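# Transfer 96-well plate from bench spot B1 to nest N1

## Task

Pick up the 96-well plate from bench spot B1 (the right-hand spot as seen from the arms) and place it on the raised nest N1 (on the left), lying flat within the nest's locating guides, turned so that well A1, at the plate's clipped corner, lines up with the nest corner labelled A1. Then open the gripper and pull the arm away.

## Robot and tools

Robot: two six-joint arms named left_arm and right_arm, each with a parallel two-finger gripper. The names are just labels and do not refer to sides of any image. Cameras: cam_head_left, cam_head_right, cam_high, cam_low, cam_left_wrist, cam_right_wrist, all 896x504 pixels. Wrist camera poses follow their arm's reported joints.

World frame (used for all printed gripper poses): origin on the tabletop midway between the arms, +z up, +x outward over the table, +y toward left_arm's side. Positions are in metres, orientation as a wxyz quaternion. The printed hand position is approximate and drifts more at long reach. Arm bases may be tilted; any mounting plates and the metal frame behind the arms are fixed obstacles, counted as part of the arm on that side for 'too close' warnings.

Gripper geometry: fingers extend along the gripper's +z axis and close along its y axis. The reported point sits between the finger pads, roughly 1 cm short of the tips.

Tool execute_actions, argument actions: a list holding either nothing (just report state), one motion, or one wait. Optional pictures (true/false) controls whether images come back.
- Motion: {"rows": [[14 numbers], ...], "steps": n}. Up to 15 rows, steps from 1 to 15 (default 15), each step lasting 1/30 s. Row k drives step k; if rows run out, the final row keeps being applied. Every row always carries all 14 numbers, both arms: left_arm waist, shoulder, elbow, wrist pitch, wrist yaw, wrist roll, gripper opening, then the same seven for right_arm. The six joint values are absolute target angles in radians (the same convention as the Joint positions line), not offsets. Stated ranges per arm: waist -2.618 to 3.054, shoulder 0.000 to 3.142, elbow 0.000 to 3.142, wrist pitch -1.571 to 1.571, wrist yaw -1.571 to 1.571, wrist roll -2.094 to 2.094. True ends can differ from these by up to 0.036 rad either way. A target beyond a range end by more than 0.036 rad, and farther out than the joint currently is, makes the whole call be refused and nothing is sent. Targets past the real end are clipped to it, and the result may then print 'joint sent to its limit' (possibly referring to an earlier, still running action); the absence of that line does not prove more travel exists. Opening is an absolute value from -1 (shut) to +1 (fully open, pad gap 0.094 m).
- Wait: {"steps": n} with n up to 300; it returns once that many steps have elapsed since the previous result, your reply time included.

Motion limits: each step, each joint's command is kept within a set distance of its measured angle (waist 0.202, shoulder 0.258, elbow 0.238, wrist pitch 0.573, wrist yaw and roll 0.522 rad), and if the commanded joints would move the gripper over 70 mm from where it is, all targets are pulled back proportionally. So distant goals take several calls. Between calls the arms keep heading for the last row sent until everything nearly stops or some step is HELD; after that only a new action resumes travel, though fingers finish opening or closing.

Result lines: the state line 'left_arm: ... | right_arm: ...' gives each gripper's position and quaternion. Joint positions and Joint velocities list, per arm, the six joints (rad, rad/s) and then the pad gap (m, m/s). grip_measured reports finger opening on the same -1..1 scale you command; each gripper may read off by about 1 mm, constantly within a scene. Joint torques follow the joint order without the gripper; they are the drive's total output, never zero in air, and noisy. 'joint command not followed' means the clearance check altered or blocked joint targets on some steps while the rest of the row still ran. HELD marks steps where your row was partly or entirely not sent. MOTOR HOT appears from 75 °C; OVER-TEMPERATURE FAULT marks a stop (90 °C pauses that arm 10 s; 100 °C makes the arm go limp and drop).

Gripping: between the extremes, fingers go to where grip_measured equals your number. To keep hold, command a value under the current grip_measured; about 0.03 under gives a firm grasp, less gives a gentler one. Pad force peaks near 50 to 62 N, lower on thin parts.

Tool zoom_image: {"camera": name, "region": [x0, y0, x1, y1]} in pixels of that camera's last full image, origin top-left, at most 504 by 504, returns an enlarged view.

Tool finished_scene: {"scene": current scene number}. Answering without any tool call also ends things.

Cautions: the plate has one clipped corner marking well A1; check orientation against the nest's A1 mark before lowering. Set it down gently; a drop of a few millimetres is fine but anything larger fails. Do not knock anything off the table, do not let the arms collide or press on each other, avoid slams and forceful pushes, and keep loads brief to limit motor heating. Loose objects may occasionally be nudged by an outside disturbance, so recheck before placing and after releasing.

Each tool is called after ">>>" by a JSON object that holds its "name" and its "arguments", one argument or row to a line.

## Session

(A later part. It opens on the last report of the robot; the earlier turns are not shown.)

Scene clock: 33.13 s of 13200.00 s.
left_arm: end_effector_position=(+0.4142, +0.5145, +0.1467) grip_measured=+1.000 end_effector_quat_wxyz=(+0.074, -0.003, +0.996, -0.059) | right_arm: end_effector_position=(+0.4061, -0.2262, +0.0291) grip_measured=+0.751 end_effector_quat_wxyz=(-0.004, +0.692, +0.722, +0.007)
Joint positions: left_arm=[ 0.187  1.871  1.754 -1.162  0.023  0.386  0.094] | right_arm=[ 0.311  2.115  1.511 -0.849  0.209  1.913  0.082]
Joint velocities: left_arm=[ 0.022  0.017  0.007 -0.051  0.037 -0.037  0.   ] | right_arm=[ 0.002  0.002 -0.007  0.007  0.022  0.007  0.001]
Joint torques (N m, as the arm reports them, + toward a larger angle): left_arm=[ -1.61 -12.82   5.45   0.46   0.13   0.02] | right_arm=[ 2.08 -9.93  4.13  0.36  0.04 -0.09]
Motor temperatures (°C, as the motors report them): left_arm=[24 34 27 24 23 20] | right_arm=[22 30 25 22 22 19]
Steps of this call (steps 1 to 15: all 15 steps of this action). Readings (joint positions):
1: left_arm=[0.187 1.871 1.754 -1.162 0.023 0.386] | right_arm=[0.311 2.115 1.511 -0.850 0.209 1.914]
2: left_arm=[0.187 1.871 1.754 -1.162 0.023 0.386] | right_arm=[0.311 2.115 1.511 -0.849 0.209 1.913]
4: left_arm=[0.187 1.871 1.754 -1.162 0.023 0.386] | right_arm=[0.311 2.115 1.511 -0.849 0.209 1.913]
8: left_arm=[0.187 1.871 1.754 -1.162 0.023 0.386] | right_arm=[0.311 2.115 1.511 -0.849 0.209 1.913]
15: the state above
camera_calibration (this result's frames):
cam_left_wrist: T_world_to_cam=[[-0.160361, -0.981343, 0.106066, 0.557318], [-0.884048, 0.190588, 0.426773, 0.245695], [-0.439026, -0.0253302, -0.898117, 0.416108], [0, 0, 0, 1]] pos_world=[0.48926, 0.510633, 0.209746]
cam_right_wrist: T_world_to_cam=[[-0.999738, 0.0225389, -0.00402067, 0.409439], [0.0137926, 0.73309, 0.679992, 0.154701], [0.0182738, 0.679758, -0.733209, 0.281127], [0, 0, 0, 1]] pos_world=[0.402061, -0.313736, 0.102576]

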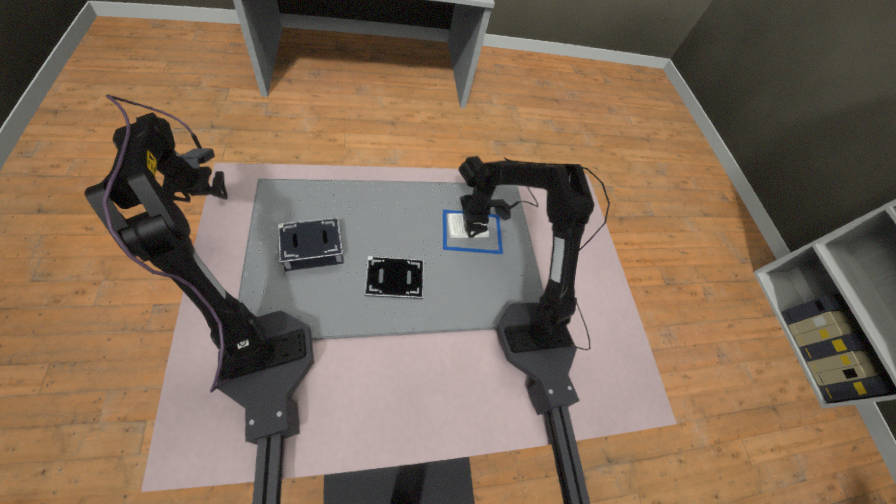

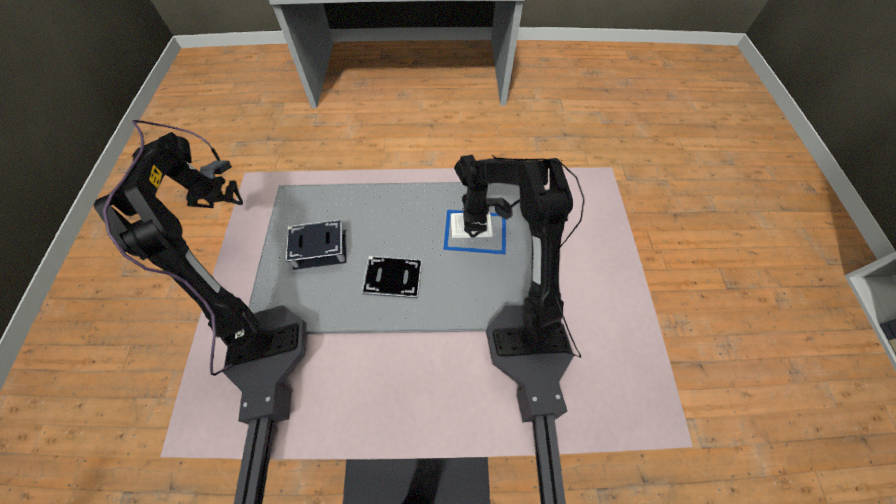

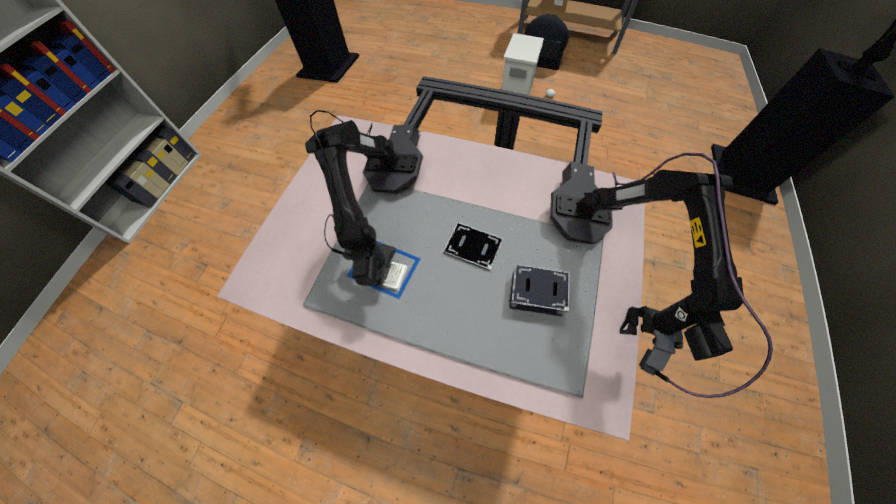

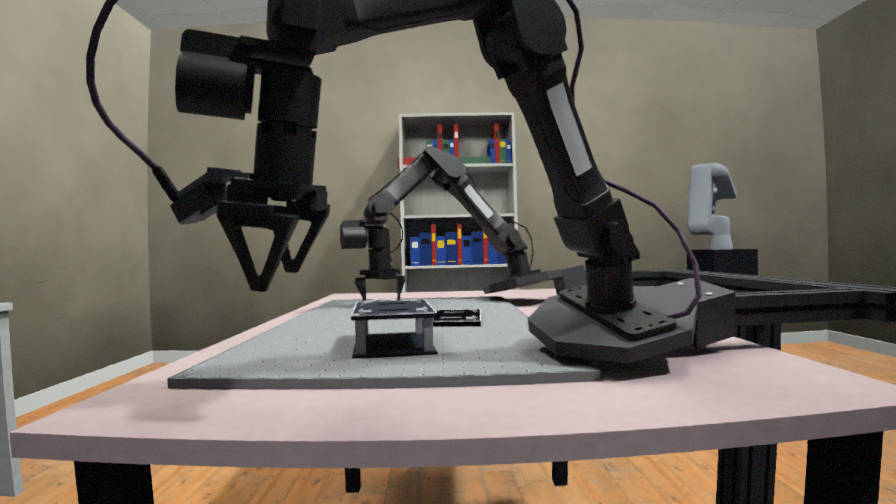

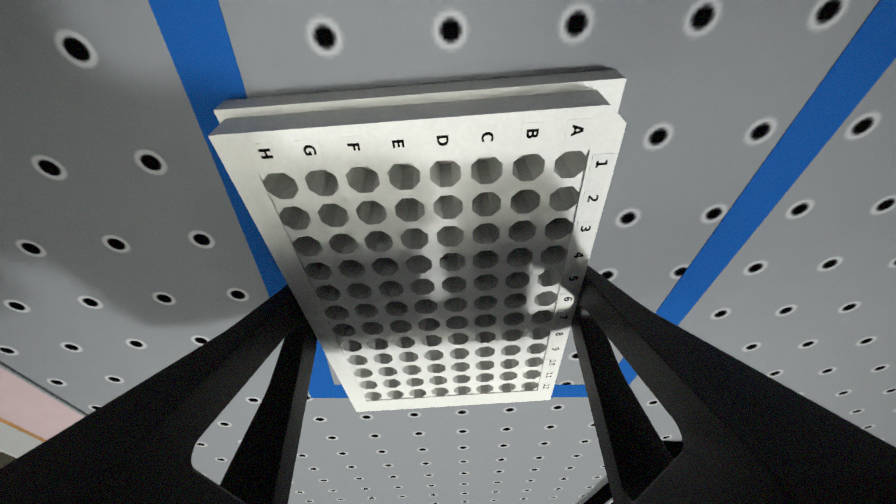

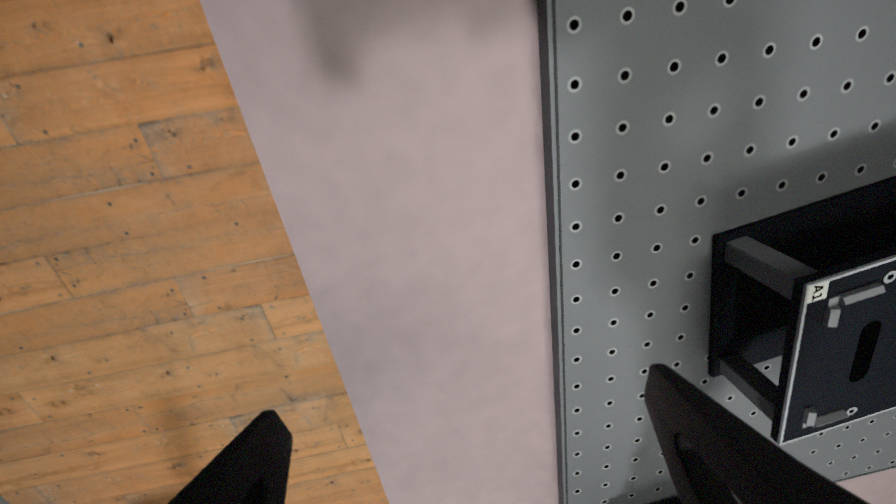

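Replay the transfer.

>>> {"name": "execute_actions", "arguments": {
  "actions": [
    {"rows":[[0,1.571,1.571,-1.0,0,0,1,0.315,2.09,1.54,-0.9,0.21,1.9,0.72],[0,1.571,1.571,-1.0,0,0,1,0.315,2.09,1.54,-0.9,0.21,1.9,0.72],[0,1.571,1.571,-1.0,0,0,1,0.315,2.07,1.57,-0.96,0.21,1.9,0.72],[0,1.571,1.571,-1.0,0,0,1,0.315,2.07,1.57,-0.96,0.21,1.9,0.72],[0,1.571,1.571,-1.0,0,0,1,0.315,2.05,1.6,-1.02,0.21,1.9,0.72],[0,1.571,1.571,-1.0,0,0,1,0.315,2.05,1.6,-1.02,0.21,1.9,0.72],[0,1.571,1.571,-1.0,0,0,1,0.315,2.03,1.63,-1.06,0.21,1.9,0.72]],"steps":12}
  ],
  "pictures": false
}}

>>> {"name": "execute_actions", "arguments": {
  "actions": [
    {"rows":[[0,1.571,1.571,-1.0,0,0,1,1.0,2.08,1.56,-1.05,0.23,0.8,0.72]],"steps":10}
  ],
  "pictures": false
}}

>>> {"name": "execute_actions", "arguments": {
  "actions": [
    {"rows":[[0,1.571,1.571,-1.0,0,0,1,1.626,2.2,1.48,-1.03,0.16,0.13,0.72]]}
  ],
  "pictures": false
}}

>>> {"name": "execute_actions", "arguments": {
  "actions": [
    {"rows":[[0,1.571,1.571,-1.0,0,0,1,1.626,2.25,1.46,-0.97,0.165,0.13,0.72]],"steps":10}
  ],
  "pictures": false
}}

>>> {"name": "execute_actions", "arguments": {
  "actions": [
    {"rows":[[0,1.571,1.571,-1.0,0,0,1,1.626,2.27,1.46,-0.95,0.165,0.13,0.72],[0,1.571,1.571,-1.0,0,0,1,1.626,2.29,1.46,-0.93,0.165,0.13,0.72],[0,1.571,1.571,-1.0,0,0,1,1.626,2.31,1.46,-0.91,0.165,0.13,0.72],[0,1.571,1.571,-1.0,0,0,1,1.626,2.33,1.46,-0.89,0.165,0.13,0.72],[0,1.571,1.571,-1.0,0,0,1,1.626,2.35,1.46,-0.87,0.165,0.13,0.72],[0,1.571,1.571,-1.0,0,0,1,1.626,2.365,1.46,-0.85,0.165,0.13,0.72],[0,1.571,1.571,-1.0,0,0,1,1.626,2.38,1.46,-0.83,0.165,0.13,0.72],[0,1.571,1.571,-1.0,0,0,1,1.626,2.39,1.46,-0.8,0.165,0.13,0.72]]}
  ],
  "pictures": false
}}

>>> {"name": "execute_actions", "arguments": {
  "actions": [
    {"rows":[[0,1.571,1.571,-1.0,0,0,1,1.626,2.42,1.46,-0.79,0.165,0.13,0.72],[0,1.571,1.571,-1.0,0,0,1,1.626,2.42,1.46,-0.79,0.165,0.13,0.72],[0,1.571,1.571,-1.0,0,0,1,1.626,2.425,1.46,-0.79,0.165,0.13,0.72],[0,1.571,1.571,-1.0,0,0,1,1.626,2.425,1.46,-0.79,0.165,0.13,0.72],[0,1.571,1.571,-1.0,0,0,1,1.626,2.43,1.46,-0.79,0.165,0.13,0.72],[0,1.571,1.571,-1.0,0,0,1,1.626,2.435,1.46,-0.79,0.165,0.13,0.72],[0,1.571,1.571,-1.0,0,0,1,1.626,2.435,1.46,-0.79,0.165,0.13,0.72],[0,1.571,1.571,-1.0,0,0,1,1.626,2.44,1.46,-0.79,0.165,0.13,0.72],[0,1.571,1.571,-1.0,0,0,1,1.626,2.445,1.46,-0.79,0.165,0.13,0.72],[0,1.571,1.571,-1.0,0,0,1,1.626,2.452,1.46,-0.79,0.165,0.13,0.72]]}
  ],
  "pictures": false
}}

Scene clock: 61.10 s of 13200.00 s.
left_arm: end_effector_position=(+0.4196, +0.4514, +0.2348) grip_measured=+1.000 end_effector_quat_wxyz=(+0.205, -0.093, +0.972, -0.067) | right_arm: end_effector_position=(+0.4128, -0.2341, +0.0767) grip_measured=+0.751 end_effector_quat_wxyz=(-0.004, +0.691, +0.722, +0.012)
Joint positions: left_arm=[-0.006  1.556  1.575 -1.024  0.006  0.038  0.094] | right_arm=[ 0.311  2.046  1.605 -1.003  0.204  1.909  0.082]
Joint velocities: left_arm=[ 0.105  0.095 -0.007 -0.007 -0.095 -0.242  0.   ] | right_arm=[-0.002 -0.198  0.115 -0.154  0.022 -0.022 -0.001]
Joint torques (N m, as the arm reports them, + toward a larger angle): left_arm=[-1.45 -9.12  5.68  1.11  0.14 -0.03] | right_arm=[  2.11 -10.82   6.22   0.     0.04  -0.11]
Motor temperatures (°C, as the motors report them): left_arm=[24 35 27 24 23 20] | right_arm=[22 31 25 22 22 19]
Steps of this call (steps 1 to 15: the robot went on to your last target; steps 16 to 90: nothing new was sent; then 24.57 s passed at rest; steps 91 to 102: all 12 steps of this action). Readings (joint positions):
91: left_arm=[0.174 1.845 1.720 -1.127 0.012 0.335] | right_arm=[0.311 2.115 1.511 -0.851 0.208 1.912]
92: left_arm=[0.150 1.805 1.667 -1.098 0.002 0.283] | right_arm=[0.311 2.115 1.511 -0.855 0.208 1.912]
94: left_arm=[0.076 1.713 1.595 -1.086 -0.003 0.194] | right_arm=[0.311 2.113 1.522 -0.883 0.207 1.911]
98: left_arm=[-0.021 1.578 1.575 -1.050 0.008 0.085] | right_arm=[0.311 2.088 1.571 -0.967 0.204 1.909]
102: the state above

Scene clock: 61.43 s of 13200.00 s.
left_arm: end_effector_position=(+0.4207, +0.4535, +0.2309) grip_measured=+1.000 end_effector_quat_wxyz=(+0.201, -0.110, +0.971, -0.068) | right_arm: end_effector_position=(+0.3080, -0.0816, +0.0968) grip_measured=+0.752 end_effector_quat_wxyz=(+0.007, +0.132, +0.991, +0.027)
Joint positions: left_arm=[-0.001  1.566  1.575 -1.02   0.002  0.008  0.094] | right_arm=[ 0.772  2.091  1.578 -1.007  0.227  1.11   0.082]
Joint velocities: left_arm=[ 0.002 -0.017 -0.017 -0.051  0.007 -0.007  0.   ] | right_arm=[ 1.712  0.071 -0.027  0.11  -0.022 -1.707 -0.001]
Joint torques (N m, as the arm reports them, + toward a larger angle): left_arm=[-1.3  -9.42  5.53  1.11  0.11 -0.05] | right_arm=[  2.95 -10.96   4.16   0.09   0.     0.  ]
Motor temperatures (°C, as the motors report them): left_arm=[24 35 27 24 23 20] | right_arm=[22 31 25 22 22 19]
Steps of this call (steps 1 to 10: all 10 steps of this action). Readings (joint positions):
1: left_arm=[-0.003 1.559 1.575 -1.023 0.004 0.031] | right_arm=[0.325 2.044 1.606 -1.006 0.215 1.839]
2: left_arm=[-0.002 1.562 1.575 -1.022 0.003 0.025] | right_arm=[0.349 2.045 1.605 -1.007 0.226 1.756]
4: left_arm=[-0.001 1.565 1.575 -1.022 0.002 0.018] | right_arm=[0.431 2.056 1.596 -1.007 0.231 1.592]
8: left_arm=[-0.001 1.566 1.575 -1.020 0.002 0.010] | right_arm=[0.651 2.084 1.582 -1.007 0.229 1.251]
10: the state above

Scene clock: 61.93 s of 13200.00 s.
left_arm: end_effector_position=(+0.4208, +0.4535, +0.2310) grip_measured=+1.000 end_effector_quat_wxyz=(+0.201, -0.112, +0.971, -0.068) | right_arm: end_effector_position=(-0.0179, +0.0041, +0.0993) grip_measured=+0.753 end_effector_quat_wxyz=(+0.006, -0.681, +0.733, +0.010)
Joint positions: left_arm=[-0.001  1.566  1.575 -1.019  0.002  0.005  0.094] | right_arm=[ 1.625  2.225  1.49  -1.001  0.156  0.225  0.082]
Joint velocities: left_arm=[-0.002  0.002 -0.002  0.007  0.037 -0.007  0.   ] | right_arm=[ 1.287  0.007 -0.007  0.007 -0.212 -0.667 -0.001]
Joint torques (N m, as the arm reports them, + toward a larger angle): left_arm=[-1.37 -9.41  5.64  1.09  0.1  -0.03] | right_arm=[ -3.61 -11.41   4.33   0.15   0.41  -0.03]
Motor temperatures (°C, as the motors report them): left_arm=[24 35 27 24 23 20] | right_arm=[22 31 25 22 22 19]
Steps of this call (steps 1 to 15: all 15 steps of this action). Readings (joint positions):
1: left_arm=[-0.001 1.566 1.575 -1.020 0.002 0.007] | right_arm=[0.829 2.099 1.574 -1.005 0.220 1.048]
2: left_arm=[-0.001 1.566 1.575 -1.019 0.002 0.007] | right_arm=[0.884 2.108 1.569 -1.001 0.210 0.983]
4: left_arm=[-0.001 1.566 1.575 -1.019 0.002 0.006] | right_arm=[0.986 2.138 1.550 -0.999 0.196 0.845]
8: left_arm=[-0.001 1.566 1.575 -1.019 0.002 0.005] | right_arm=[1.201 2.203 1.505 -0.999 0.180 0.528]
15: the state above

Scene clock: 62.27 s of 13200.00 s.
left_arm: end_effector_position=(+0.4209, +0.4536, +0.2310) grip_measured=+1.000 end_effector_quat_wxyz=(+0.201, -0.112, +0.971, -0.068) | right_arm: end_effector_position=(-0.0169, -0.0031, +0.0832) grip_measured=+0.753 end_effector_quat_wxyz=(+0.007, +0.708, -0.706, +0.005)
Joint positions: left_arm=[-0.001  1.566  1.575 -1.019  0.002  0.005  0.094] | right_arm=[ 1.618  2.255  1.469 -0.989  0.155  0.148  0.082]
Joint velocities: left_arm=[ 0.002 -0.027  0.002  0.095 -0.037 -0.007  0.   ] | right_arm=[-0.134  0.002 -0.002  0.022  0.095 -0.037 -0.001]
Joint torques (N m, as the arm reports them, + toward a larger angle): left_arm=[-1.33 -9.37  5.61  1.09  0.1  -0.04] | right_arm=[ 2.48 -9.94  4.42  0.49 -0.03 -0.14]
Motor temperatures (°C, as the motors report them): left_arm=[24 35 27 25 23 20] | right_arm=[22 31 25 22 22 19]
Steps of this call (steps 1 to 10: all 10 steps of this action). Readings (joint positions):
1: left_arm=[-0.001 1.566 1.575 -1.019 0.002 0.005] | right_arm=[1.660 2.227 1.488 -0.998 0.149 0.206]
2: left_arm=[-0.001 1.566 1.575 -1.019 0.002 0.005] | right_arm=[1.680 2.230 1.486 -0.994 0.143 0.190]
4: left_arm=[-0.001 1.566 1.575 -1.019 0.002 0.005] | right_arm=[1.682 2.239 1.480 -0.989 0.139 0.169]
8: left_arm=[-0.001 1.566 1.575 -1.019 0.002 0.005] | right_arm=[1.632 2.253 1.470 -0.989 0.149 0.152]
10: the state above

Scene clock: 62.77 s of 13200.00 s.
left_arm: end_effector_position=(+0.4209, +0.4536, +0.2310) grip_measured=+1.000 end_effector_quat_wxyz=(+0.201, -0.112, +0.971, -0.068) | right_arm: end_effector_position=(-0.0272, +0.0123, +0.0252) grip_measured=+0.753 end_effector_quat_wxyz=(+0.007, +0.711, -0.703, +0.009)
Joint positions: left_arm=[-0.001  1.566  1.575 -1.019  0.002  0.004  0.094] | right_arm=[ 1.616  2.413  1.469 -0.837  0.159  0.139  0.082]
Joint velocities: left_arm=[-0.002 -0.007 -0.002 -0.051  0.066 -0.007  0.   ] | right_arm=[ 0.002 -0.012 -0.022  0.227 -0.007 -0.022 -0.001]
Joint torques (N m, as the arm reports them, + toward a larger angle): left_arm=[-1.35 -9.4   5.6   1.09  0.1  -0.03] | right_arm=[  2.05 -12.29   3.99   0.39   0.05  -0.08]
Motor temperatures (°C, as the motors report them): left_arm=[24 35 27 25 23 20] | right_arm=[22 31 25 22 22 19]
Steps of this call (steps 1 to 15: all 15 steps of this action). Readings (joint positions):
1: left_arm=[-0.001 1.566 1.575 -1.019 0.002 0.004] | right_arm=[1.615 2.255 1.469 -0.988 0.157 0.146]
2: left_arm=[-0.001 1.566 1.575 -1.019 0.002 0.004] | right_arm=[1.615 2.258 1.469 -0.982 0.159 0.145]
4: left_arm=[-0.001 1.566 1.575 -1.019 0.002 0.004] | right_arm=[1.616 2.278 1.469 -0.961 0.159 0.143]
8: left_arm=[-0.001 1.566 1.575 -1.019 0.002 0.004] | right_arm=[1.616 2.358 1.469 -0.897 0.159 0.140]
15: the state above

Scene clock: 63.27 s of 13200.00 s.
left_arm: end_effector_position=(+0.4209, +0.4536, +0.2310) grip_measured=+1.000 end_effector_quat_wxyz=(+0.201, -0.112, +0.971, -0.068) | right_arm: end_effector_position=(-0.0288, +0.0144, +0.0166) grip_measured=+0.753 end_effector_quat_wxyz=(+0.004, +0.712, -0.703, +0.009)
Joint positions: left_arm=[-0.001  1.566  1.575 -1.019  0.002  0.004  0.094] | right_arm=[ 1.618  2.436  1.469 -0.812  0.163  0.139  0.082]
Joint velocities: left_arm=[ 0.002 -0.007 -0.002 -0.007  0.051  0.007  0.   ] | right_arm=[-0.017 -0.012  0.002 -0.037  0.022  0.022 -0.   ]
Joint torques (N m, as the arm reports them, + toward a larger angle): left_arm=[-1.35 -9.41  5.62  1.09  0.1  -0.03] | right_arm=[ 2.07 -9.39  4.12  0.49  0.01 -0.12]
Motor temperatures (°C, as the motors report them): left_arm=[24 35 27 25 23 20] | right_arm=[22 31 25 22 22 19]
Steps of this call (steps 1 to 15: all 15 steps of this action). Readings (joint positions):
1: left_arm=[-0.001 1.566 1.575 -1.019 0.002 0.004] | right_arm=[1.616 2.413 1.469 -0.831 0.159 0.139]
2: left_arm=[-0.001 1.566 1.575 -1.019 0.002 0.004] | right_arm=[1.616 2.413 1.469 -0.827 0.159 0.139]
4: left_arm=[-0.001 1.566 1.575 -1.019 0.002 0.004] | right_arm=[1.616 2.416 1.469 -0.820 0.159 0.139]
8: left_arm=[-0.001 1.566 1.575 -1.019 0.002 0.004] | right_arm=[1.616 2.429 1.469 -0.813 0.159 0.139]
15: the state above

>>> {"name": "execute_actions", "arguments": {
  "actions": [
    {"rows":[[0,1.571,1.571,-1.0,0,0,1,1.618,2.43,1.47,-0.81,0.16,0.13,1]],"steps":10}
  ],
  "pictures": false
}}

>>> {"name": "execute_actions", "arguments": {
  "actions": [
    {"rows":[[0,1.571,1.571,-1.0,0,0,1,1.618,2.2,1.47,-1.0,0.156,0.13,1]],"steps":10}
  ],
  "pictures": false
}}

>>> {"name": "execute_actions", "arguments": {
  "actions": [
    {"rows":[[-0.3,1.571,1.4,-1.0,-0.1,-0.15,1,0,1.5,1.3,-1.0,0,0,1]]}
  ],
  "pictures": false
}}

>>> {"name": "execute_actions", "arguments": {
  "actions": [
    {"rows":[[-1.1,1.7,1.35,-1.0,-0.1,-0.15,1,0,1.5,1.3,-1.0,0,0,1]],"steps":12}
  ],
  "pictures": false
}}

>>> {"name": "execute_actions", "arguments": {
  "actions": [
    {"rows":[[-1.893,2.05,1.278,-0.95,-0.11,-0.15,1,0,1.5,1.3,-1.0,0,0,1]]}
  ],
  "pictures": false
}}

>>> {"name": "execute_actions", "arguments": {
  "actions": [
    {"rows":[[-1.893,2.23,1.278,-0.82,-0.11,-0.15,1,0,1.5,1.3,-1.0,0,0,1]],"steps":12}
  ],
  "pictures": false
}}

>>> {"name": "execute_actions", "arguments": {
  "actions": [
    {"rows":[[-1.893,2.31,1.278,-0.745,-0.11,-0.15,1,0,1.5,1.3,-1.0,0,0,1]]}
  ]
}}

Scene clock: 74.20 s of 13200.00 s.
left_arm: end_effector_position=(+0.4209, +0.4536, +0.2310) grip_measured=+1.000 end_effector_quat_wxyz=(+0.201, -0.112, +0.971, -0.068) | right_arm: end_effector_position=(-0.0289, +0.0143, +0.0166) grip_measured=+1.000 end_effector_quat_wxyz=(+0.005, +0.712, -0.703, +0.009)
Joint positions: left_arm=[-0.001  1.566  1.575 -1.019  0.002  0.004  0.094] | right_arm=[ 1.618  2.436  1.469 -0.812  0.163  0.139  0.094]
Joint velocities: left_arm=[-0.002  0.012 -0.002  0.007  0.066  0.037  0.   ] | right_arm=[-0.002 -0.007  0.002 -0.066 -0.022  0.022  0.   ]
Joint torques (N m, as the arm reports them, + toward a larger angle): left_arm=[-1.36 -9.42  5.64  1.1   0.11 -0.03] | right_arm=[  1.76 -11.26   4.75   0.35  -0.04  -0.11]
Motor temperatures (°C, as the motors report them): left_arm=[24 33 27 25 23 20] | right_arm=[22 31 25 22 22 19]
Steps of this call (steps 1 to 15: the robot went on to your last target; steps 16 to 90: nothing new was sent; then 7.60 s passed at rest; steps 91 to 100: all 10 steps of this action). Readings (joint positions):
91: left_arm=[-0.001 1.566 1.575 -1.019 0.002 0.004] | right_arm=[1.618 2.436 1.469 -0.812 0.164 0.139]
92: left_arm=[-0.001 1.566 1.575 -1.019 0.002 0.004] | right_arm=[1.618 2.436 1.469 -0.812 0.163 0.139]
94: left_arm=[-0.001 1.566 1.575 -1.019 0.002 0.004] | right_arm=[1.618 2.436 1.469 -0.812 0.163 0.139]
98: left_arm=[-0.001 1.566 1.575 -1.019 0.002 0.004] | right_arm=[1.618 2.436 1.469 -0.812 0.163 0.139]
100: the state above

Scene clock: 74.53 s of 13200.00 s.
left_arm: end_effector_position=(+0.4209, +0.4536, +0.2310) grip_measured=+1.000 end_effector_quat_wxyz=(+0.201, -0.112, +0.971, -0.068) | right_arm: end_effector_position=(-0.0140, +0.0092, +0.1088) grip_measured=+1.000 end_effector_quat_wxyz=(-0.023, +0.706, -0.708, -0.032)
Joint positions: left_arm=[-0.001  1.566  1.575 -1.019  0.002  0.004  0.094] | right_arm=[ 1.618  2.18   1.463 -0.962  0.158  0.139  0.094]
Joint velocities: left_arm=[-0.007 -0.012  0.022 -0.081  0.037 -0.037  0.   ] | right_arm=[-0.007  0.002 -0.007  0.007 -0.037 -0.007  0.   ]
Joint torques (N m, as the arm reports them, + toward a larger angle): left_arm=[-1.34 -9.41  5.62  1.09  0.1  -0.03] | right_arm=[ 1.43 -8.04  5.65  0.19  0.   -0.09]
Motor temperatures (°C, as the motors report them): left_arm=[24 33 27 25 23 20] | right_arm=[22 32 25 22 22 19]
Steps of this call (steps 1 to 10: all 10 steps of this action). Readings (joint positions):
1: left_arm=[-0.001 1.566 1.575 -1.019 0.002 0.004] | right_arm=[1.618 2.422 1.467 -0.824 0.162 0.139]
2: left_arm=[-0.001 1.566 1.575 -1.019 0.002 0.004] | right_arm=[1.618 2.395 1.459 -0.853 0.160 0.139]
4: left_arm=[-0.001 1.566 1.575 -1.019 0.002 0.004] | right_arm=[1.618 2.316 1.454 -0.913 0.158 0.139]
8: left_arm=[-0.001 1.566 1.575 -1.019 0.002 0.004] | right_arm=[1.618 2.189 1.460 -0.955 0.158 0.139]
10: the state above

Scene clock: 75.03 s of 13200.00 s.
left_arm: end_effector_position=(+0.3899, +0.3435, +0.1841) grip_measured=+1.000 end_effector_quat_wxyz=(+0.118, -0.038, +0.989, -0.079) | right_arm: end_effector_position=(+0.2586, -0.1141, +0.2343) grip_measured=+1.000 end_effector_quat_wxyz=(+0.133, -0.386, +0.893, +0.192)
Joint positions: left_arm=[-0.3    1.589  1.392 -1.006 -0.09  -0.139  0.094] | right_arm=[ 0.804  1.5    1.31  -0.979  0.013  0.021  0.094]
Joint velocities: left_arm=[-0.007  0.012 -0.012  0.007 -0.037 -0.081  0.   ] | right_arm=[-2.259 -0.466  0.012  0.037  0.007 -0.066  0.   ]
Joint torques (N m, as the arm reports them, + toward a larger angle): left_arm=[ -1.99 -10.78   6.17   0.73   0.05  -0.03] | right_arm=[ 2.27 -3.34  5.29  0.79 -0.24 -0.13]
Motor temperatures (°C, as the motors report them): left_arm=[24 33 27 25 23 20] | right_arm=[22 32 25 22 22 19]
Steps of this call (steps 1 to 15: all 15 steps of this action). Readings (joint positions):
1: left_arm=[-0.020 1.562 1.553 -1.002 -0.022 -0.018] | right_arm=[1.603 2.159 1.437 -0.945 0.131 0.120]
2: left_arm=[-0.057 1.556 1.520 -0.990 -0.046 -0.042] | right_arm=[1.577 2.120 1.392 -0.943 0.101 0.101]
4: left_arm=[-0.170 1.560 1.454 -0.989 -0.070 -0.079] | right_arm=[1.489 2.022 1.329 -0.972 0.067 0.076]
8: left_arm=[-0.324 1.589 1.394 -1.003 -0.070 -0.114] | right_arm=[1.269 1.816 1.310 -0.984 0.040 0.049]
15: the state above

Scene clock: 75.43 s of 13200.00 s.
left_arm: end_effector_position=(+0.2792, +0.1097, +0.1888) grip_measured=+1.000 end_effector_quat_wxyz=(+0.087, +0.313, +0.938, -0.120) | right_arm: end_effector_position=(+0.3805, -0.3625, +0.1661) grip_measured=+1.000 end_effector_quat_wxyz=(+0.104, -0.005, +0.992, +0.076)
Joint positions: left_arm=[-1.016  1.724  1.352 -0.992 -0.106 -0.148  0.094] | right_arm=[-0.027  1.511  1.31  -0.981  0.025  0.013  0.094]
Joint velocities: left_arm=[-1.961  0.007 -0.002  0.095  0.095 -0.022  0.   ] | right_arm=[-0.427 -0.007 -0.007 -0.066  0.125 -0.022  0.   ]
Joint torques (N m, as the arm reports them, + toward a larger angle): left_arm=[  0.65 -10.73   5.44   0.56  -0.06  -0.03] | right_arm=[ 4.32 -7.94  4.99  0.54 -0.51 -0.16]
Motor temperatures (°C, as the motors report them): left_arm=[24 33 27 25 23 20] | right_arm=[22 32 25 22 22 19]
Steps of this call (steps 1 to 12: all 12 steps of this action). Readings (joint positions):
1: left_arm=[-0.317 1.597 1.391 -1.006 -0.104 -0.143] | right_arm=[0.724 1.491 1.310 -0.979 0.012 0.020]
2: left_arm=[-0.352 1.610 1.391 -1.004 -0.113 -0.145] | right_arm=[0.645 1.490 1.310 -0.979 0.011 0.018]
4: left_arm=[-0.460 1.652 1.385 -0.999 -0.116 -0.147] | right_arm=[0.489 1.500 1.310 -0.979 0.009 0.016]
8: left_arm=[-0.726 1.716 1.358 -0.994 -0.113 -0.148] | right_arm=[0.179 1.511 1.310 -0.979 0.006 0.013]
12: the state above

Scene clock: 75.93 s of 13200.00 s.
left_arm: end_effector_position=(-0.0102, +0.0215, +0.1085) grip_measured=+1.000 end_effector_quat_wxyz=(+0.014, +0.697, +0.716, -0.020) | right_arm: end_effector_position=(+0.3773, -0.3536, +0.1671) grip_measured=+1.000 end_effector_quat_wxyz=(+0.099, -0.015, +0.991, +0.087)
Joint positions: left_arm=[-1.871  2.08   1.275 -0.939 -0.105 -0.148  0.094] | right_arm=[-0.01   1.511  1.31  -0.993  0.009  0.011  0.094]
Joint velocities: left_arm=[-1.585 -0.09   0.002 -0.081  0.154 -0.022  0.   ] | right_arm=[-0.002 -0.022 -0.012 -0.022 -0.007  0.051  0.   ]
Joint torques (N m, as the arm reports them, + toward a larger angle): left_arm=[  5.1  -12.47   5.4    0.26  -0.35   0.  ] | right_arm=[ 1.51 -7.82  5.03  0.59 -0.21 -0.14]
Motor temperatures (°C, as the motors report them): left_arm=[24 33 27 25 23 20] | right_arm=[22 31 25 22 22 19]
Steps of this call (steps 1 to 15: all 15 steps of this action). Readings (joint positions):
1: left_arm=[-1.077 1.737 1.352 -0.989 -0.103 -0.148] | right_arm=[-0.034 1.511 1.310 -0.983 0.027 0.013]
2: left_arm=[-1.129 1.760 1.352 -0.979 -0.102 -0.148] | right_arm=[-0.031 1.511 1.310 -0.985 0.025 0.013]
4: left_arm=[-1.216 1.840 1.350 -0.967 -0.102 -0.148] | right_arm=[-0.019 1.511 1.310 -0.988 0.019 0.012]
8: left_arm=[-1.400 2.011 1.313 -0.945 -0.109 -0.148] | right_arm=[-0.010 1.511 1.310 -0.991 0.011 0.011]
15: the state above

Scene clock: 76.33 s of 13200.00 s.
left_arm: end_effector_position=(-0.0220, +0.0173, +0.0536) grip_measured=+1.000 end_effector_quat_wxyz=(-0.008, +0.706, +0.708, +0.010) | right_arm: end_effector_position=(+0.3772, -0.3536, +0.1671) grip_measured=+1.000 end_effector_quat_wxyz=(+0.098, -0.016, +0.991, +0.087)
Joint positions: left_arm=[-1.886  2.251  1.275 -0.843 -0.103 -0.148  0.094] | right_arm=[-0.01   1.511  1.31  -0.993  0.009  0.011  0.094]
Joint velocities: left_arm=[-0.022  0.007 -0.002  0.037 -0.007  0.007  0.   ] | right_arm=[-0.012 -0.007  0.007  0.066 -0.051 -0.037  0.   ]
Joint torques (N m, as the arm reports them, + toward a larger angle): left_arm=[ -1.82 -13.27   4.99   0.41  -0.05   0.  ] | right_arm=[ 1.57 -7.77  4.83  0.59 -0.18 -0.16]
Motor temperatures (°C, as the motors report them): left_arm=[24 33 27 25 23 20] | right_arm=[22 31 25 22 22 19]
Steps of this call (steps 1 to 12: all 12 steps of this action). Readings (joint positions):
1: left_arm=[-1.914 2.092 1.277 -0.931 -0.099 -0.148] | right_arm=[-0.010 1.511 1.310 -0.993 0.009 0.011]
2: left_arm=[-1.939 2.115 1.281 -0.909 -0.094 -0.148] | right_arm=[-0.010 1.511 1.310 -0.993 0.009 0.011]
4: left_arm=[-1.945 2.179 1.282 -0.869 -0.091 -0.148] | right_arm=[-0.010 1.511 1.310 -0.993 0.009 0.011]
8: left_arm=[-1.900 2.252 1.276 -0.850 -0.096 -0.148] | right_arm=[-0.010 1.511 1.310 -0.993 0.009 0.011]
12: the state above

Scene clock: 76.83 s of 13200.00 s.
left_arm: end_effector_position=(-0.0258, +0.0070, +0.0334) grip_measured=+1.000 end_effector_quat_wxyz=(-0.002, +0.705, +0.709, +0.002) | right_arm: end_effector_position=(+0.3772, -0.3536, +0.1671) grip_measured=+1.000 end_effector_quat_wxyz=(+0.098, -0.016, +0.991, +0.087)
Joint positions: left_arm=[-1.887  2.311  1.275 -0.765 -0.103 -0.148  0.094] | right_arm=[-0.01   1.511  1.31  -0.993  0.009  0.011  0.094]
Joint velocities: left_arm=[-0.012 -0.017 -0.017 -0.037 -0.022 -0.022  0.   ] | right_arm=[ 0.002 -0.002 -0.007  0.007  0.022  0.022  0.   ]
Joint torques (N m, as the arm reports them, + toward a larger angle): left_arm=[ -1.79 -11.93   5.     0.44  -0.05  -0.01] | right_arm=[ 1.56 -7.9   4.9   0.58 -0.18 -0.14]
Motor temperatures (°C, as the motors report them): left_arm=[24 33 27 25 23 20] | right_arm=[22 31 25 22 22 19]
Steps of this call (steps 1 to 15: all 15 steps of this action). Readings (joint positions):
1: left_arm=[-1.887 2.256 1.275 -0.835 -0.103 -0.148] | right_arm=[-0.010 1.511 1.310 -0.993 0.009 0.011]
2: left_arm=[-1.887 2.264 1.275 -0.819 -0.103 -0.148] | right_arm=[-0.010 1.511 1.310 -0.993 0.009 0.011]
4: left_arm=[-1.887 2.286 1.275 -0.795 -0.103 -0.148] | right_arm=[-0.010 1.511 1.310 -0.993 0.009 0.011]
8: left_arm=[-1.887 2.310 1.275 -0.777 -0.103 -0.148] | right_arm=[-0.010 1.511 1.310 -0.993 0.009 0.011]
15: the state above
camera_calibration (this result's frames):
cam_left_wrist: T_world_to_cam=[[-0.988125, 0.153098, 0.0130637, -0.0254871], [0.132497, 0.80593, 0.576993, 0.0186968], [0.0778078, 0.571872, -0.816645, 0.114829], [0, 0, 0, 1]] pos_world=[-0.0365963, -0.0768339, 0.0833198]
cam_right_wrist: T_world_to_cam=[[-0.0149256, -0.983283, -0.18147, -0.31352], [-0.857989, -0.0806023, 0.507305, 0.224661], [-0.513452, 0.163271, -0.842443, 0.505602], [0, 0, 0, 1]] pos_world=[0.447679, -0.372721, 0.255074]

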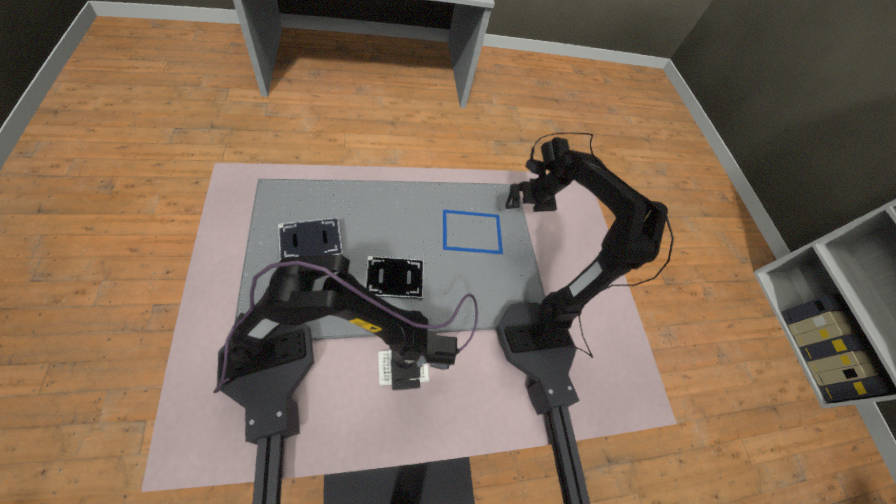

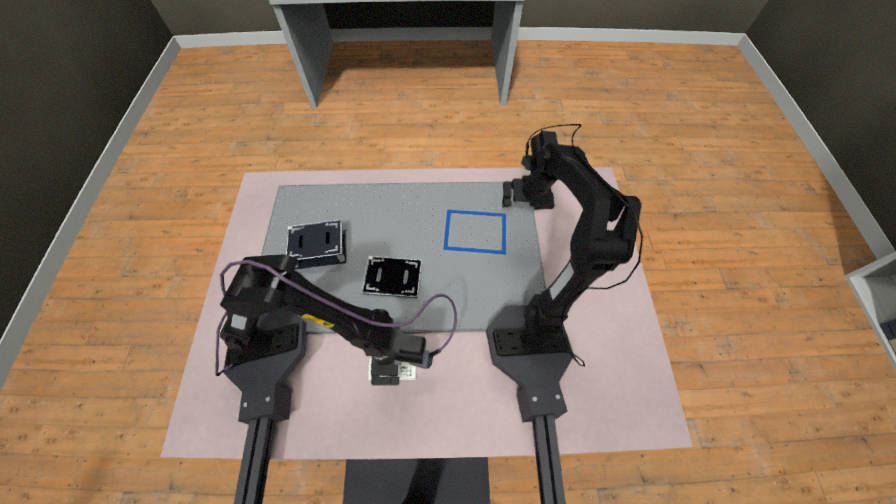

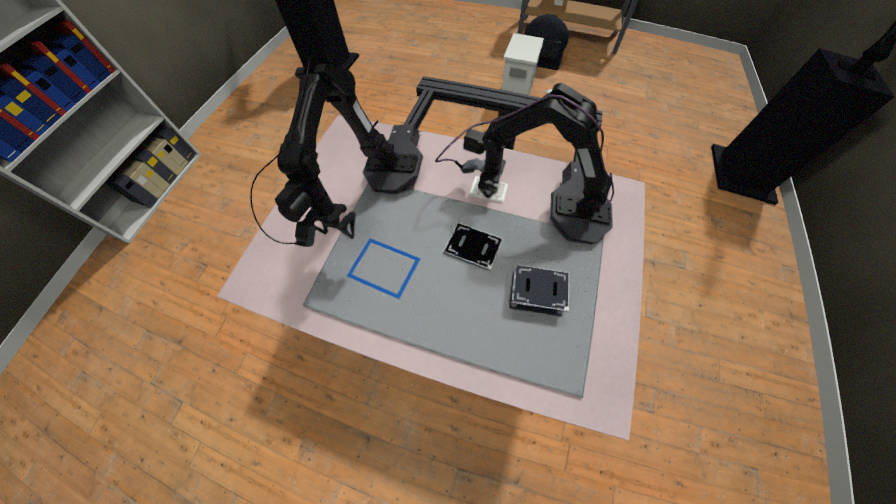

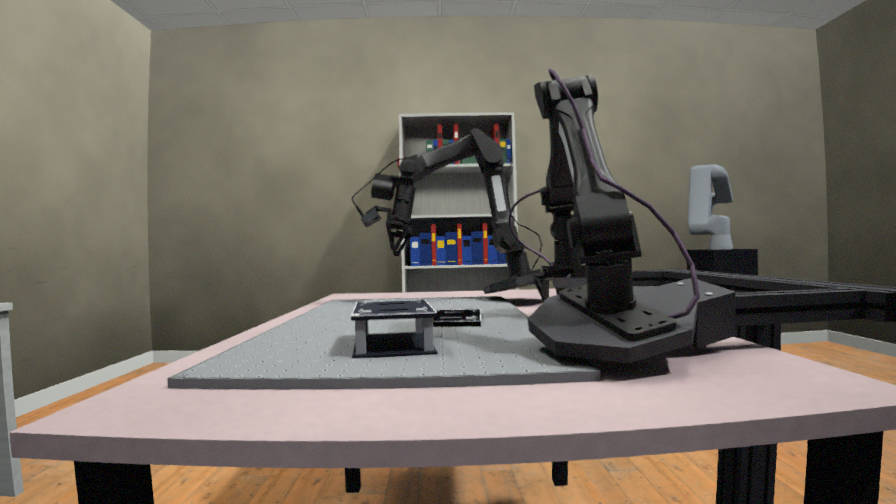

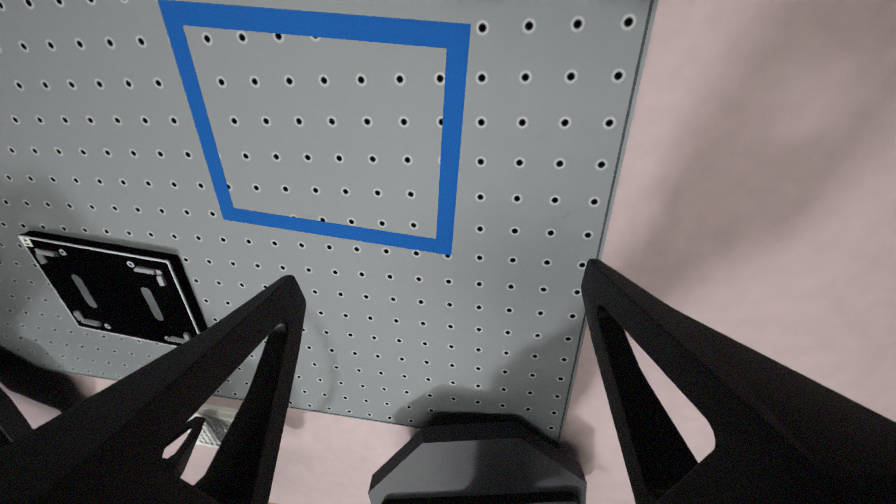

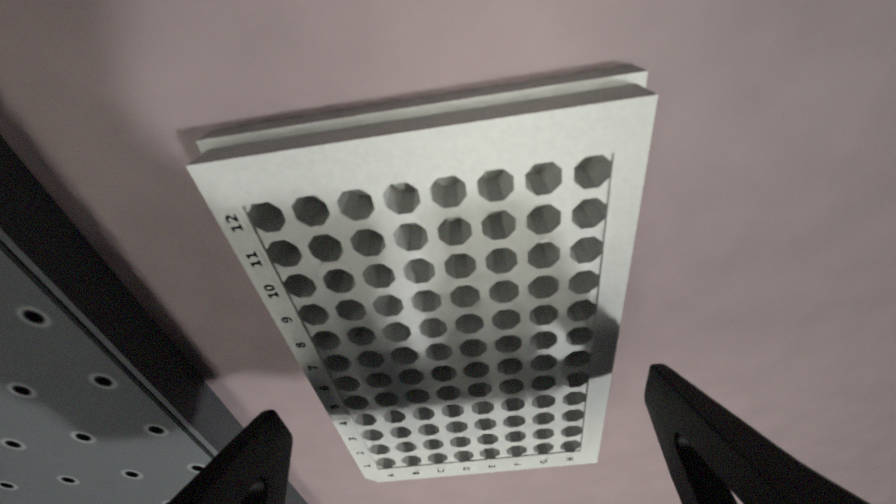

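>>> {"name": "execute_actions", "arguments": {
  "actions": [
    {"rows":[[-1.885,2.351,1.243,-0.685,-0.11,-0.165,1,0,1.5,1.3,-1.0,0,0,1]]}
  ],
  "pictures": false
}}

>>> {"name": "execute_actions", "arguments": {
  "actions": [
    {"rows":[[-1.885,2.351,1.243,-0.685,-0.11,-0.165,0.69,0,1.5,1.3,-1.0,0,0,1]]}
  ],
  "pictures": false
}}

Scene clock: 87.00 s of 13200.00 s.
left_arm: end_effector_position=(-0.0275, +0.0080, +0.0159) grip_measured=+1.000 end_effector_quat_wxyz=(-0.003, +0.702, +0.712, +0.003) | right_arm: end_effector_position=(+0.3772, -0.3535, +0.1671) grip_measured=+1.000 end_effector_quat_wxyz=(+0.098, -0.016, +0.991, +0.087)
Joint positions: left_arm=[-1.887  2.348  1.251 -0.705 -0.103 -0.158  0.094] | right_arm=[-0.01   1.511  1.31  -0.993  0.009  0.011  0.094]
Joint velocities: left_arm=[ 0.012 -0.012  0.002  0.037 -0.066 -0.022  0.   ] | right_arm=[ 0.007 -0.012 -0.002 -0.022 -0.022 -0.007  0.   ]
Joint torques (N m, as the arm reports them, + toward a larger angle): left_arm=[ -1.16 -11.73   3.93   0.44  -0.05  -0.03] | right_arm=[ 1.52 -7.87  4.92  0.6  -0.18 -0.14]
Motor temperatures (°C, as the motors report them): left_arm=[24 34 27 25 23 20] | right_arm=[22 31 25 22 22 19]
Steps of this call (steps 1 to 15: the robot went on to your last target; steps 16 to 90: nothing new was sent; then 6.67 s passed at rest; steps 91 to 105: all 15 steps of this action). Readings (joint positions):
91: left_arm=[-1.887 2.313 1.272 -0.754 -0.103 -0.149] | right_arm=[-0.010 1.511 1.310 -0.993 0.009 0.011]
92: left_arm=[-1.887 2.317 1.268 -0.742 -0.103 -0.151] | right_arm=[-0.010 1.511 1.310 -0.993 0.009 0.011]
94: left_arm=[-1.887 2.330 1.262 -0.725 -0.103 -0.154] | right_arm=[-0.010 1.511 1.310 -0.993 0.009 0.011]
98: left_arm=[-1.887 2.347 1.252 -0.714 -0.103 -0.157] | right_arm=[-0.010 1.511 1.310 -0.993 0.009 0.011]
105: the state above

Scene clock: 87.50 s of 13200.00 s.
left_arm: end_effector_position=(-0.0275, +0.0074, +0.0159) grip_measured=+0.731 end_effector_quat_wxyz=(-0.002, +0.701, +0.713, +0.002) | right_arm: end_effector_position=(+0.3772, -0.3535, +0.1671) grip_measured=+1.000 end_effector_quat_wxyz=(+0.098, -0.016, +0.991, +0.087)
Joint positions: left_arm=[-1.887  2.348  1.251 -0.703 -0.104 -0.159  0.081] | right_arm=[-0.01   1.511  1.31  -0.993  0.009  0.011  0.094]
Joint velocities: left_arm=[-0.017  0.007 -0.017 -0.051  0.007 -0.051 -0.001] | right_arm=[ 0.002 -0.012  0.007  0.037  0.007  0.022  0.   ]
Joint torques (N m, as the arm reports them, + toward a larger angle): left_arm=[ -1.13 -11.77   3.98   0.47  -0.04  -0.05] | right_arm=[ 1.55 -7.79  5.02  0.56 -0.16 -0.12]
Motor temperatures (°C, as the motors report them): left_arm=[24 34 27 25 23 20] | right_arm=[22 31 25 22 22 19]
Steps of this call (steps 1 to 15: all 15 steps of this action). Readings (joint positions):
1: left_arm=[-1.887 2.348 1.251 -0.705 -0.103 -0.159] | right_arm=[-0.010 1.511 1.310 -0.993 0.009 0.011]
2: left_arm=[-1.887 2.348 1.251 -0.704 -0.104 -0.159] | right_arm=[-0.010 1.511 1.310 -0.993 0.009 0.011]
4: left_arm=[-1.887 2.348 1.251 -0.704 -0.104 -0.159] | right_arm=[-0.010 1.511 1.310 -0.993 0.009 0.011]
8: left_arm=[-1.887 2.348 1.251 -0.703 -0.104 -0.159] | right_arm=[-0.010 1.511 1.310 -0.993 0.009 0.011]
15: the state above


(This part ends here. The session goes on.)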